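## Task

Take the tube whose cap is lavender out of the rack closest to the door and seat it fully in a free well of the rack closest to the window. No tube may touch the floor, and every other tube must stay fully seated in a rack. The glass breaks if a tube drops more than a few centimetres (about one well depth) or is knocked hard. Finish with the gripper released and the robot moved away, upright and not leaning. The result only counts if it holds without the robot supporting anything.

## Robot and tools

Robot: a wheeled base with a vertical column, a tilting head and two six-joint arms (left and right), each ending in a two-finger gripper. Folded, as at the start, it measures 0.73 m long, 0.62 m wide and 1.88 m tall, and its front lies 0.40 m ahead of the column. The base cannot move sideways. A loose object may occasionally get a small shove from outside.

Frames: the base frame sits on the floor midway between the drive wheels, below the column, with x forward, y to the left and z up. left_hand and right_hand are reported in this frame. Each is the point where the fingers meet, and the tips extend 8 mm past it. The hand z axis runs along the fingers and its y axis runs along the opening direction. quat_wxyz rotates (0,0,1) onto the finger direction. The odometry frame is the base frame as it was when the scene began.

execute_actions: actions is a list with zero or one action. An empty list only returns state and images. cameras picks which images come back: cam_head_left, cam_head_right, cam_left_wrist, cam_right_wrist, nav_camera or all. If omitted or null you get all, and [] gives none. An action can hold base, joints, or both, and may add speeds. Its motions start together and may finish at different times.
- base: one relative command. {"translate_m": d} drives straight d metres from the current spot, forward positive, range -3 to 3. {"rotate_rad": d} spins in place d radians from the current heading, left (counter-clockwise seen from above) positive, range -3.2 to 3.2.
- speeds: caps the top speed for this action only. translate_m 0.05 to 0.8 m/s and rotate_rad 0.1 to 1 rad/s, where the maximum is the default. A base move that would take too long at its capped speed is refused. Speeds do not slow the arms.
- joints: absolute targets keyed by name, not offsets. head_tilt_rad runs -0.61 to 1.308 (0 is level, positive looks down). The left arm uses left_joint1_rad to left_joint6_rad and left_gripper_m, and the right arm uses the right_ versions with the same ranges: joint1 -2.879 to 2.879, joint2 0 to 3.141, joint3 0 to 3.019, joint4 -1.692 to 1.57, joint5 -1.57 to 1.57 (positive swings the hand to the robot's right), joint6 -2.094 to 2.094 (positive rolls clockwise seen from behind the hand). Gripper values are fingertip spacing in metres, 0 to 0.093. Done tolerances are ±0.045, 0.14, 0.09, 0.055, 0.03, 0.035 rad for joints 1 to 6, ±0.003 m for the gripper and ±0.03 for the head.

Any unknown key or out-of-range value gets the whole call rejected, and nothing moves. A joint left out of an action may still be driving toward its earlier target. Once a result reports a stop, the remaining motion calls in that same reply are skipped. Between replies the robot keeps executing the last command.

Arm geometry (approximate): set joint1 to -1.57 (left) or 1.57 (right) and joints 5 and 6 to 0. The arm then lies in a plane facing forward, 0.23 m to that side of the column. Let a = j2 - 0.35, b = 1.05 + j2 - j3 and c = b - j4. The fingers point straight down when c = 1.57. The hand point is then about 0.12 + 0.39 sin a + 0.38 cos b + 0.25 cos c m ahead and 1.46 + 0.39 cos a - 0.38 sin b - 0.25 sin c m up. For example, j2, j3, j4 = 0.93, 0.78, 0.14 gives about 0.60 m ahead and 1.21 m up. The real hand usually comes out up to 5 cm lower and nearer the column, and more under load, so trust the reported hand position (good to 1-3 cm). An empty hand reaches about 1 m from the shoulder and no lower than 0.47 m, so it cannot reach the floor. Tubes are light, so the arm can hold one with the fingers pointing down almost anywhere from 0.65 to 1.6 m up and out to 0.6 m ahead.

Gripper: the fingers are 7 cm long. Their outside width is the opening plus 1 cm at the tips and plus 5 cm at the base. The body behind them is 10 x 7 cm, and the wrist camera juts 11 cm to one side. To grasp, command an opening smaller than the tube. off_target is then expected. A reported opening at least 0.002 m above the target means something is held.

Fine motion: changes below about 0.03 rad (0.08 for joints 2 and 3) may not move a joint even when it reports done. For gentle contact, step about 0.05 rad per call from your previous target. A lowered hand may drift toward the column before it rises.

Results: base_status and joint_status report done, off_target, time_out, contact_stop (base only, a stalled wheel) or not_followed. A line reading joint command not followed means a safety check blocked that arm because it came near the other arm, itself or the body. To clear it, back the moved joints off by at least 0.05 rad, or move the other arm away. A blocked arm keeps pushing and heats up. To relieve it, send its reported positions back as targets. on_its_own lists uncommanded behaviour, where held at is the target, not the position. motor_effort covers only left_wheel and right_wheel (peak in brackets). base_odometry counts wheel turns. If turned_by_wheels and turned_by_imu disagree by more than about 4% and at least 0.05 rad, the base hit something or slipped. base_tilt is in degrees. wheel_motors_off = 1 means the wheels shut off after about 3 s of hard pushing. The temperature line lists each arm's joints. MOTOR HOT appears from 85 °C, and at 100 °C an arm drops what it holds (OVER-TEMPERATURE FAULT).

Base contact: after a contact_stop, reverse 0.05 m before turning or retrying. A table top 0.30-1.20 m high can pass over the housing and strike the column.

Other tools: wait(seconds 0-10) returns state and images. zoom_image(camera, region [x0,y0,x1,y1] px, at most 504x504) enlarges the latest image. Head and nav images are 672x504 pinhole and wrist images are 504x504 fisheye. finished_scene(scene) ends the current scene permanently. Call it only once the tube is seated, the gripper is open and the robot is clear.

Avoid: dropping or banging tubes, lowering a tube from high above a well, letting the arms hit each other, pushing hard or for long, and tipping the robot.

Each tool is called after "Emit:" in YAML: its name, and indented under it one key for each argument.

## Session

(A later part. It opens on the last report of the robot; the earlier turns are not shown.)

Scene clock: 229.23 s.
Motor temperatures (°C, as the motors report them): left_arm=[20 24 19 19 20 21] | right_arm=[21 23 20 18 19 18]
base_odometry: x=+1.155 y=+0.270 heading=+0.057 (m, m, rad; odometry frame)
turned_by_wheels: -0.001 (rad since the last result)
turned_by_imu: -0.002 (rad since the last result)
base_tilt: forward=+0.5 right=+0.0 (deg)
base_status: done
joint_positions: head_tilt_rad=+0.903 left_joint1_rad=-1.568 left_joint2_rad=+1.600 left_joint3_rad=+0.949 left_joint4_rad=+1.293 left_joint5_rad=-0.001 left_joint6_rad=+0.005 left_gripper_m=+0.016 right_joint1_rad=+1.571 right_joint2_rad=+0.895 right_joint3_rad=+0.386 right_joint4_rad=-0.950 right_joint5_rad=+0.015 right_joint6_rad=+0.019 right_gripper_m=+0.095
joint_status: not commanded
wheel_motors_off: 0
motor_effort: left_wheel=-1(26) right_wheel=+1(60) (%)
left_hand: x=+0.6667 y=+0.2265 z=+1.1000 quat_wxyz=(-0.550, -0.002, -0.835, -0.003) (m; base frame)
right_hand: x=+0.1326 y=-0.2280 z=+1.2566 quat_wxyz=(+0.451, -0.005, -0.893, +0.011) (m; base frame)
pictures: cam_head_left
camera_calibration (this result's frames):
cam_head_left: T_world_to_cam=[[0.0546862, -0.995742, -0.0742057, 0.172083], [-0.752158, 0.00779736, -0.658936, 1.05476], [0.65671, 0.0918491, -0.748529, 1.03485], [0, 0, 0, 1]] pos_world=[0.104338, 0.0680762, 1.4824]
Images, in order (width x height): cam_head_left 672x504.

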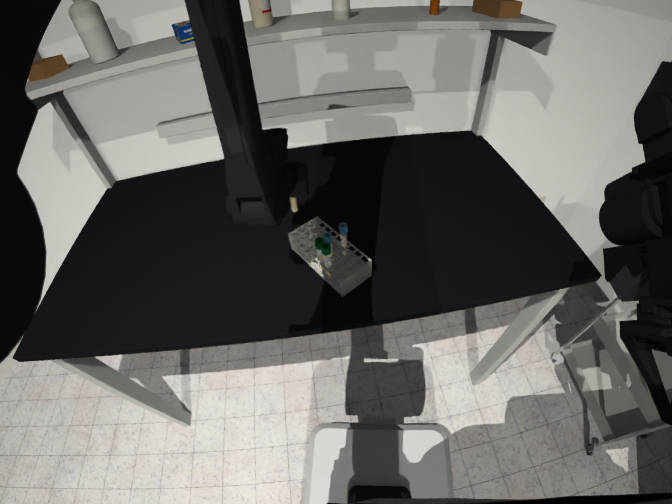

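Emit:
execute_actions:
  actions:
    - {"base":{"rotate_rad":-0.025},"speeds":{"rotate_rad":0.1},"joints":{"left_joint2_rad":1.72,"left_joint4_rad":1.41}}
  cameras: ["cam_head_left"]

Emit:
zoom_image:
  camera: "cam_head_left"
  region: [230, 170, 400, 330]

Scene clock: 233.60 s.
Motor temperatures (°C, as the motors report them): left_arm=[20 24 19 19 20 21] | right_arm=[21 23 20 18 19 18]
base_odometry: x=+1.155 y=+0.270 heading=+0.033 (m, m, rad; odometry frame)
turned_by_wheels: -0.024 (rad since the last result)
turned_by_imu: -0.025 (rad since the last result)
base_tilt: forward=+0.4 right=+0.1 (deg)
base_status: done
joint_positions: head_tilt_rad=+0.903 left_joint1_rad=-1.568 left_joint2_rad=+1.719 left_joint3_rad=+0.949 left_joint4_rad=+1.401 left_joint5_rad=-0.001 left_joint6_rad=+0.005 left_gripper_m=+0.016 right_joint1_rad=+1.571 right_joint2_rad=+0.895 right_joint3_rad=+0.386 right_joint4_rad=-0.950 right_joint5_rad=+0.015 right_joint6_rad=+0.019 right_gripper_m=+0.095
joint_status: all done
wheel_motors_off: 0
motor_effort: left_wheel=+1(46) right_wheel=-2(37) (%)
left_hand: x=+0.6330 y=+0.2263 z=+1.0619 quat_wxyz=(-0.546, -0.002, -0.838, -0.003) (m; base frame)
right_hand: x=+0.1326 y=-0.2280 z=+1.2566 quat_wxyz=(+0.451, -0.005, -0.893, +0.011) (m; base frame)
pictures: cam_head_left
camera_calibration (this result's frames):
cam_head_left: T_world_to_cam=[[0.0546862, -0.995742, -0.0742057, 0.172083], [-0.752158, 0.00779736, -0.658936, 1.05476], [0.65671, 0.0918491, -0.748529, 1.03485], [0, 0, 0, 1]] pos_world=[0.104338, 0.0680762, 1.4824]
Images, in order (width x height): cam_head_left 672x504.

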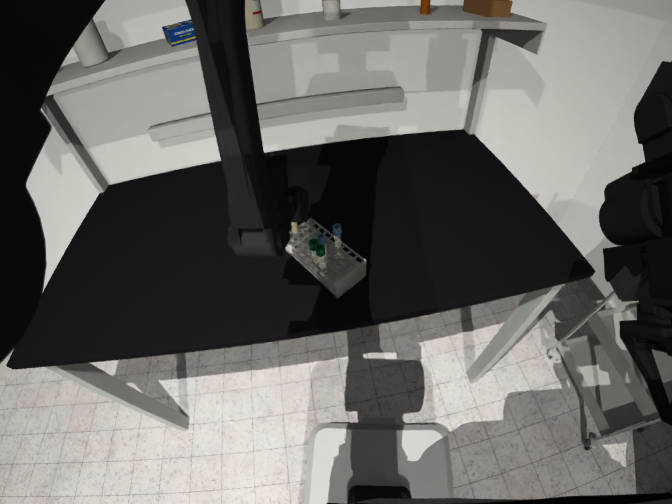

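Region (230, 170, 400, 330) of cam_head_left's 672x504 image, scaled by 2.965, with more detail than that image has; it fills the top 474 rows of this view, and the rest is white.

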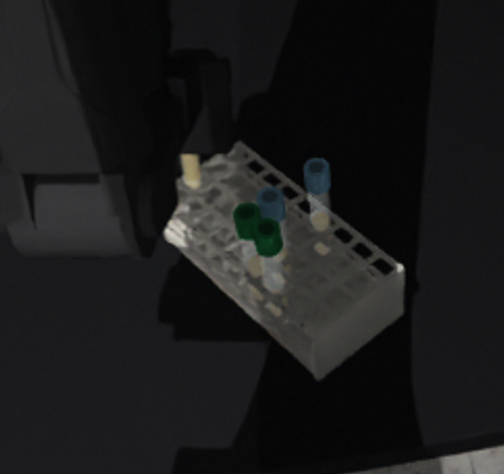

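Emit:
execute_actions:
  actions:
    - {"joints":{"left_joint2_rad":1.80,"left_joint3_rad":1.03}}
  cameras: ["cam_head_left"]

Emit:
zoom_image:
  camera: "cam_head_left"
  region: [230, 170, 400, 330]

Scene clock: 236.23 s.
Motor temperatures (°C, as the motors report them): left_arm=[20 24 19 19 20 21] | right_arm=[21 23 20 18 19 18]
base_odometry: x=+1.155 y=+0.270 heading=+0.033 (m, m, rad; odometry frame)
turned_by_wheels: +0.000 (rad since the last result)
turned_by_imu: -0.001 (rad since the last result)
base_tilt: forward=+0.4 right=+0.0 (deg)
base_status: not commanded
joint_positions: head_tilt_rad=+0.903 left_joint1_rad=-1.568 left_joint2_rad=+1.782 left_joint3_rad=+1.031 left_joint4_rad=+1.401 left_joint5_rad=-0.001 left_joint6_rad=+0.005 left_gripper_m=+0.016 right_joint1_rad=+1.571 right_joint2_rad=+0.895 right_joint3_rad=+0.386 right_joint4_rad=-0.950 right_joint5_rad=+0.015 right_joint6_rad=+0.019 right_gripper_m=+0.095
joint_status: all done
wheel_motors_off: 0
motor_effort: left_wheel=+2(2) right_wheel=-2(3) (%)
left_hand: x=+0.6456 y=+0.2263 z=+1.0405 quat_wxyz=(-0.554, -0.002, -0.833, -0.003) (m; base frame)
right_hand: x=+0.1326 y=-0.2280 z=+1.2566 quat_wxyz=(+0.451, -0.005, -0.893, +0.011) (m; base frame)
pictures: cam_head_left
camera_calibration (this result's frames):
cam_head_left: T_world_to_cam=[[0.0546862, -0.995742, -0.0742057, 0.172083], [-0.752158, 0.00779736, -0.658937, 1.05476], [0.65671, 0.0918491, -0.748529, 1.03485], [0, 0, 0, 1]] pos_world=[0.104338, 0.0680762, 1.4824]
Images, in order (width x height): cam_head_left 672x504.

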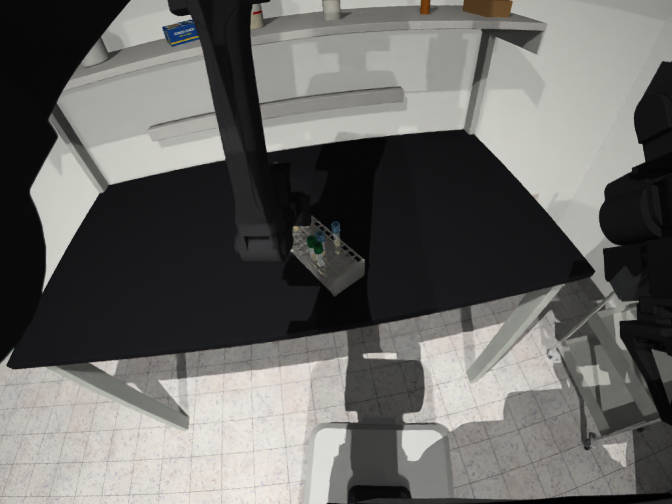

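Region (230, 170, 400, 330) of cam_head_left's 672x504 image, scaled by 2.965, with more detail than that image has; it fills the top 474 rows of this view, and the rest is white.

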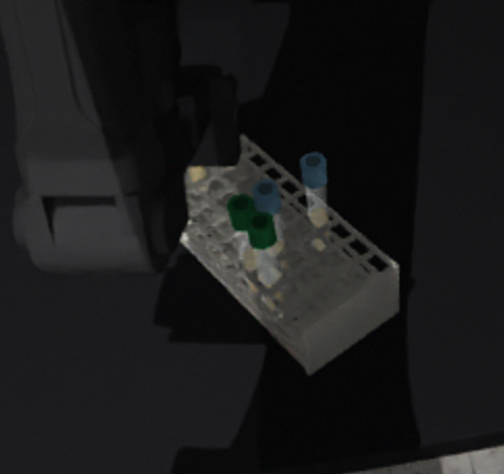

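Emit:
execute_actions:
  actions:
    - {"joints":{"left_joint2_rad":1.88,"left_joint3_rad":1.09}}
  cameras: ["cam_head_left","cam_left_wrist"]

Emit:
zoom_image:
  camera: "cam_head_left"
  region: [230, 170, 400, 330]

Scene clock: 241.60 s.
Motor temperatures (°C, as the motors report them): left_arm=[20 24 19 19 20 21] | right_arm=[21 23 20 18 19 18]
base_odometry: x=+1.155 y=+0.270 heading=+0.033 (m, m, rad; odometry frame)
turned_by_wheels: +0.000 (rad since the last result)
turned_by_imu: -0.001 (rad since the last result)
base_tilt: forward=+0.5 right=+0.0 (deg)
base_status: not commanded
joint_positions: head_tilt_rad=+0.903 left_joint1_rad=-1.568 left_joint2_rad=+1.829 left_joint3_rad=+1.087 left_joint4_rad=+1.429 left_joint5_rad=-0.001 left_joint6_rad=+0.005 left_gripper_m=+0.016 right_joint1_rad=+1.571 right_joint2_rad=+0.895 right_joint3_rad=+0.386 right_joint4_rad=-0.950 right_joint5_rad=+0.015 right_joint6_rad=+0.019 right_gripper_m=+0.095
joint_status: all done
wheel_motors_off: 0
motor_effort: left_wheel=+2(2) right_wheel=-5(3) (%)
left_hand: x=+0.6547 y=+0.2262 z=+1.0303 quat_wxyz=(-0.569, -0.002, -0.822, -0.003) (m; base frame)
right_hand: x=+0.1326 y=-0.2280 z=+1.2566 quat_wxyz=(+0.451, -0.005, -0.893, +0.011) (m; base frame)
pictures: cam_head_left, cam_left_wrist
camera_calibration (this result's frames):
cam_head_left: T_world_to_cam=[[0.0546862, -0.995742, -0.0742056, 0.172083], [-0.752158, 0.00779736, -0.658937, 1.05476], [0.65671, 0.0918491, -0.748529, 1.03485], [0, 0, 0, 1]] pos_world=[0.104338, 0.0680762, 1.4824]
cam_left_wrist: T_world_to_cam=[[0.00288094, -0.999965, 0.00791057, 0.210607], [-0.839641, -0.00671543, -0.5431, 1.11327], [0.543134, -0.0050774, -0.839631, 0.633731], [0, 0, 0, 1]] pos_world=[0.589938, 0.221293, 1.13505]
Images, in order (width x height): cam_head_left 672x504, cam_left_wrist 504x504.

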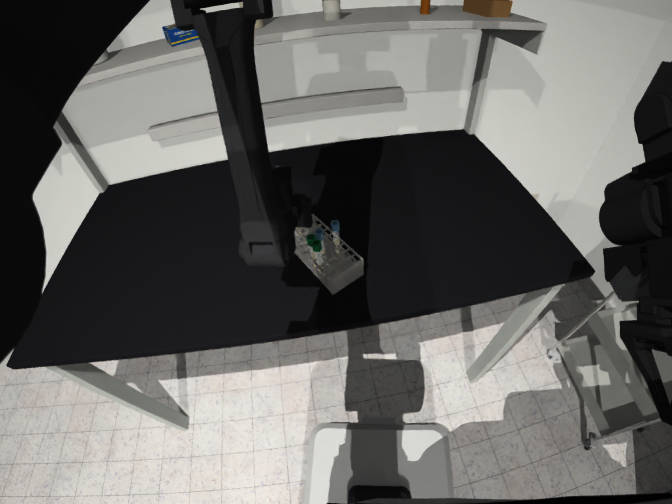

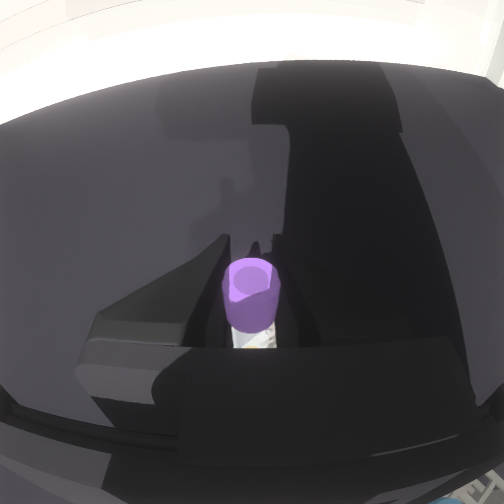

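Region (230, 170, 400, 330) of cam_head_left's 672x504 image, scaled by 2.965, with more detail than that image has; it fills the top 474 rows of this view, and the rest is white.

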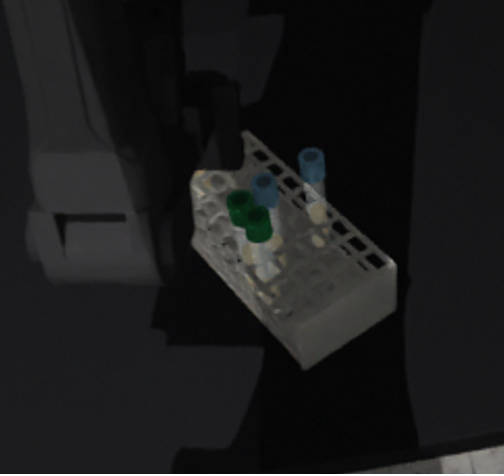

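Emit:
execute_actions:
  actions:
    - {"joints":{"left_gripper_m":0.03,"left_joint2_rad":1.83,"left_joint3_rad":1.087,"left_joint4_rad":1.429}}
  cameras: []

Emit:
execute_actions:
  actions:
    - {"base":{"translate_m":-0.12},"speeds":{"translate_m":0.1}}
  cameras: ["cam_head_left"]

Emit:
zoom_image:
  camera: "cam_head_left"
  region: [230, 150, 400, 310]

Scene clock: 245.23 s.
Motor temperatures (°C, as the motors report them): left_arm=[20 24 19 19 20 21] | right_arm=[21 23 20 18 19 18]
base_odometry: x=+1.155 y=+0.270 heading=+0.033 (m, m, rad; odometry frame)
turned_by_wheels: +0.000 (rad since the last result)
turned_by_imu: -0.001 (rad since the last result)
base_tilt: forward=+0.5 right=+0.1 (deg)
base_status: not commanded
joint_positions: head_tilt_rad=+0.903 left_joint1_rad=-1.568 left_joint2_rad=+1.829 left_joint3_rad=+1.087 left_joint4_rad=+1.432 left_joint5_rad=-0.001 left_joint6_rad=+0.005 left_gripper_m=+0.030 right_joint1_rad=+1.571 right_joint2_rad=+0.895 right_joint3_rad=+0.386 right_joint4_rad=-0.950 right_joint5_rad=+0.015 right_joint6_rad=+0.019 right_gripper_m=+0.095
joint_status: all done
wheel_motors_off: 0
motor_effort: left_wheel=+2(2) right_wheel=-3(6) (%)
left_hand: x=+0.6550 y=+0.2262 z=+1.0310 quat_wxyz=(-0.570, -0.002, -0.821, -0.003) (m; base frame)
right_hand: x=+0.1326 y=-0.2280 z=+1.2566 quat_wxyz=(+0.451, -0.005, -0.893, +0.011) (m; base frame)
pictures: none
No camera images: the call's "cameras" was empty. Leave "cameras" out to get every camera's image.

Scene clock: 247.30 s.
Motor temperatures (°C, as the motors report them): left_arm=[20 24 19 19 20 21] | right_arm=[21 23 20 18 19 18]
base_odometry: x=+1.035 y=+0.266 heading=+0.033 (m, m, rad; odometry frame)
turned_by_wheels: -0.001 (rad since the last result)
turned_by_imu: -0.002 (rad since the last result)
base_tilt: forward=+0.5 right=+0.1 (deg)
base_status: done
joint_positions: head_tilt_rad=+0.903 left_joint1_rad=-1.568 left_joint2_rad=+1.829 left_joint3_rad=+1.087 left_joint4_rad=+1.432 left_joint5_rad=-0.001 left_joint6_rad=+0.003 left_gripper_m=+0.030 right_joint1_rad=+1.571 right_joint2_rad=+0.895 right_joint3_rad=+0.388 right_joint4_rad=-0.950 right_joint5_rad=+0.015 right_joint6_rad=+0.019 right_gripper_m=+0.095
joint_status: not commanded
wheel_motors_off: 0
motor_effort: left_wheel=+0(53) right_wheel=+0(32) (%)
left_hand: x=+0.6548 y=+0.2262 z=+1.0310 quat_wxyz=(-0.570, -0.001, -0.822, -0.002) (m; base frame)
right_hand: x=+0.1332 y=-0.2280 z=+1.2564 quat_wxyz=(+0.450, -0.005, -0.893, +0.011) (m; base frame)
pictures: cam_head_left
camera_calibration (this result's frames):
cam_head_left: T_world_to_cam=[[0.0546862, -0.995742, -0.0742057, 0.172083], [-0.752158, 0.00779736, -0.658936, 1.05476], [0.65671, 0.0918491, -0.748529, 1.03485], [0, 0, 0, 1]] pos_world=[0.104338, 0.0680762, 1.4824]
Images, in order (width x height): cam_head_left 672x504.

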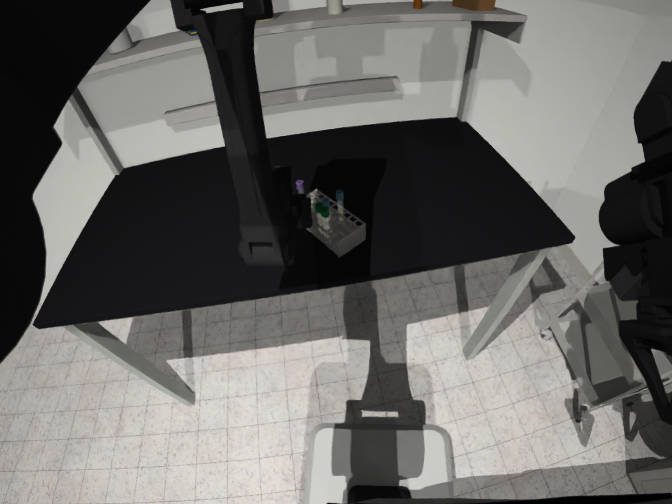

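Region (230, 150, 400, 310) of cam_head_left's 672x504 image, scaled by 2.965, with more detail than that image has; it fills the top 474 rows of this view, and the rest is white.

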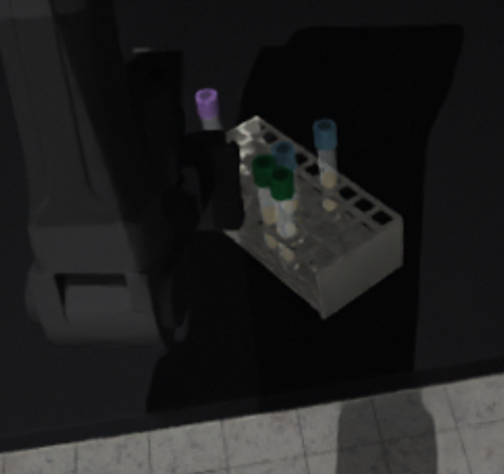

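Tube stands at similar height to the others. Raise the arm and check.

Emit:
execute_actions:
  actions:
    - {"joints":{"left_joint2_rad":1.4,"left_joint3_rad":0.95}}
  cameras: ["cam_head_right"]

Emit:
zoom_image:
  camera: "cam_head_right"
  region: [200, 150, 370, 310]

Scene clock: 250.00 s.
Motor temperatures (°C, as the motors report them): left_arm=[20 24 19 19 20 21] | right_arm=[21 23 20 18 19 18]
base_odometry: x=+1.035 y=+0.266 heading=+0.033 (m, m, rad; odometry frame)
turned_by_wheels: +0.000 (rad since the last result)
turned_by_imu: -0.001 (rad since the last result)
base_tilt: forward=+0.5 right=+0.1 (deg)
base_status: not commanded
joint_positions: head_tilt_rad=+0.903 left_joint1_rad=-1.568 left_joint2_rad=+1.378 left_joint3_rad=+0.956 left_joint4_rad=+1.427 left_joint5_rad=-0.001 left_joint6_rad=+0.003 left_gripper_m=+0.030 right_joint1_rad=+1.571 right_joint2_rad=+0.895 right_joint3_rad=+0.388 right_joint4_rad=-0.950 right_joint5_rad=+0.015 right_joint6_rad=+0.019 right_gripper_m=+0.095
joint_status: all done
wheel_motors_off: 0
motor_effort: left_wheel=-1(1) right_wheel=+0(1) (%)
left_hand: x=+0.7387 y=+0.2258 z=+1.2631 quat_wxyz=(-0.692, -0.001, -0.722, -0.002) (m; base frame)
right_hand: x=+0.1332 y=-0.2280 z=+1.2564 quat_wxyz=(+0.450, -0.005, -0.893, +0.011) (m; base frame)
pictures: cam_head_right
camera_calibration (this result's frames):
cam_head_right: T_world_to_cam=[[0.0473052, -0.995918, -0.0768687, 0.0535798], [-0.759193, 0.0141634, -0.650712, 1.0463], [0.649145, 0.0891402, -0.755424, 1.05412], [0, 0, 0, 1]] pos_world=[0.107528, -0.0554227, 1.48126]
Images, in order (width x height): cam_head_right 672x504.

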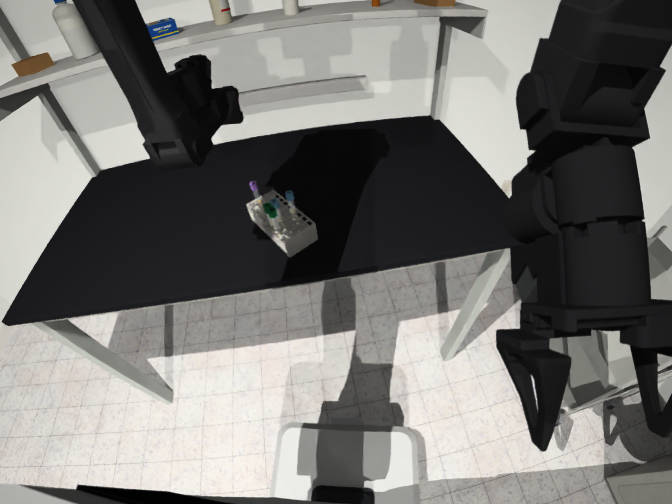

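Region (200, 150, 370, 310) of cam_head_right's 672x504 image, scaled by 2.965, with more detail than that image has; it fills the top 474 rows of this view, and the rest is white.

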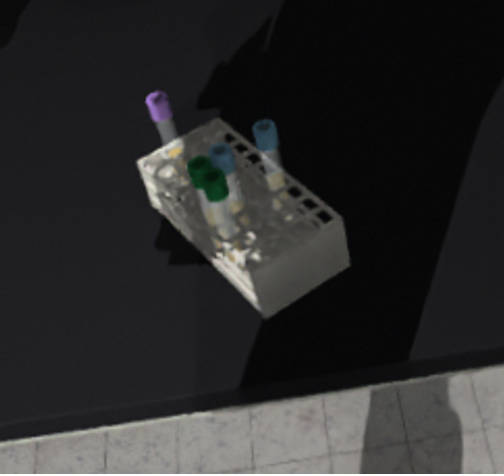

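Seated like the others.

Emit:
finished_scene:
  scene: 2

The scene is finished: the task was done.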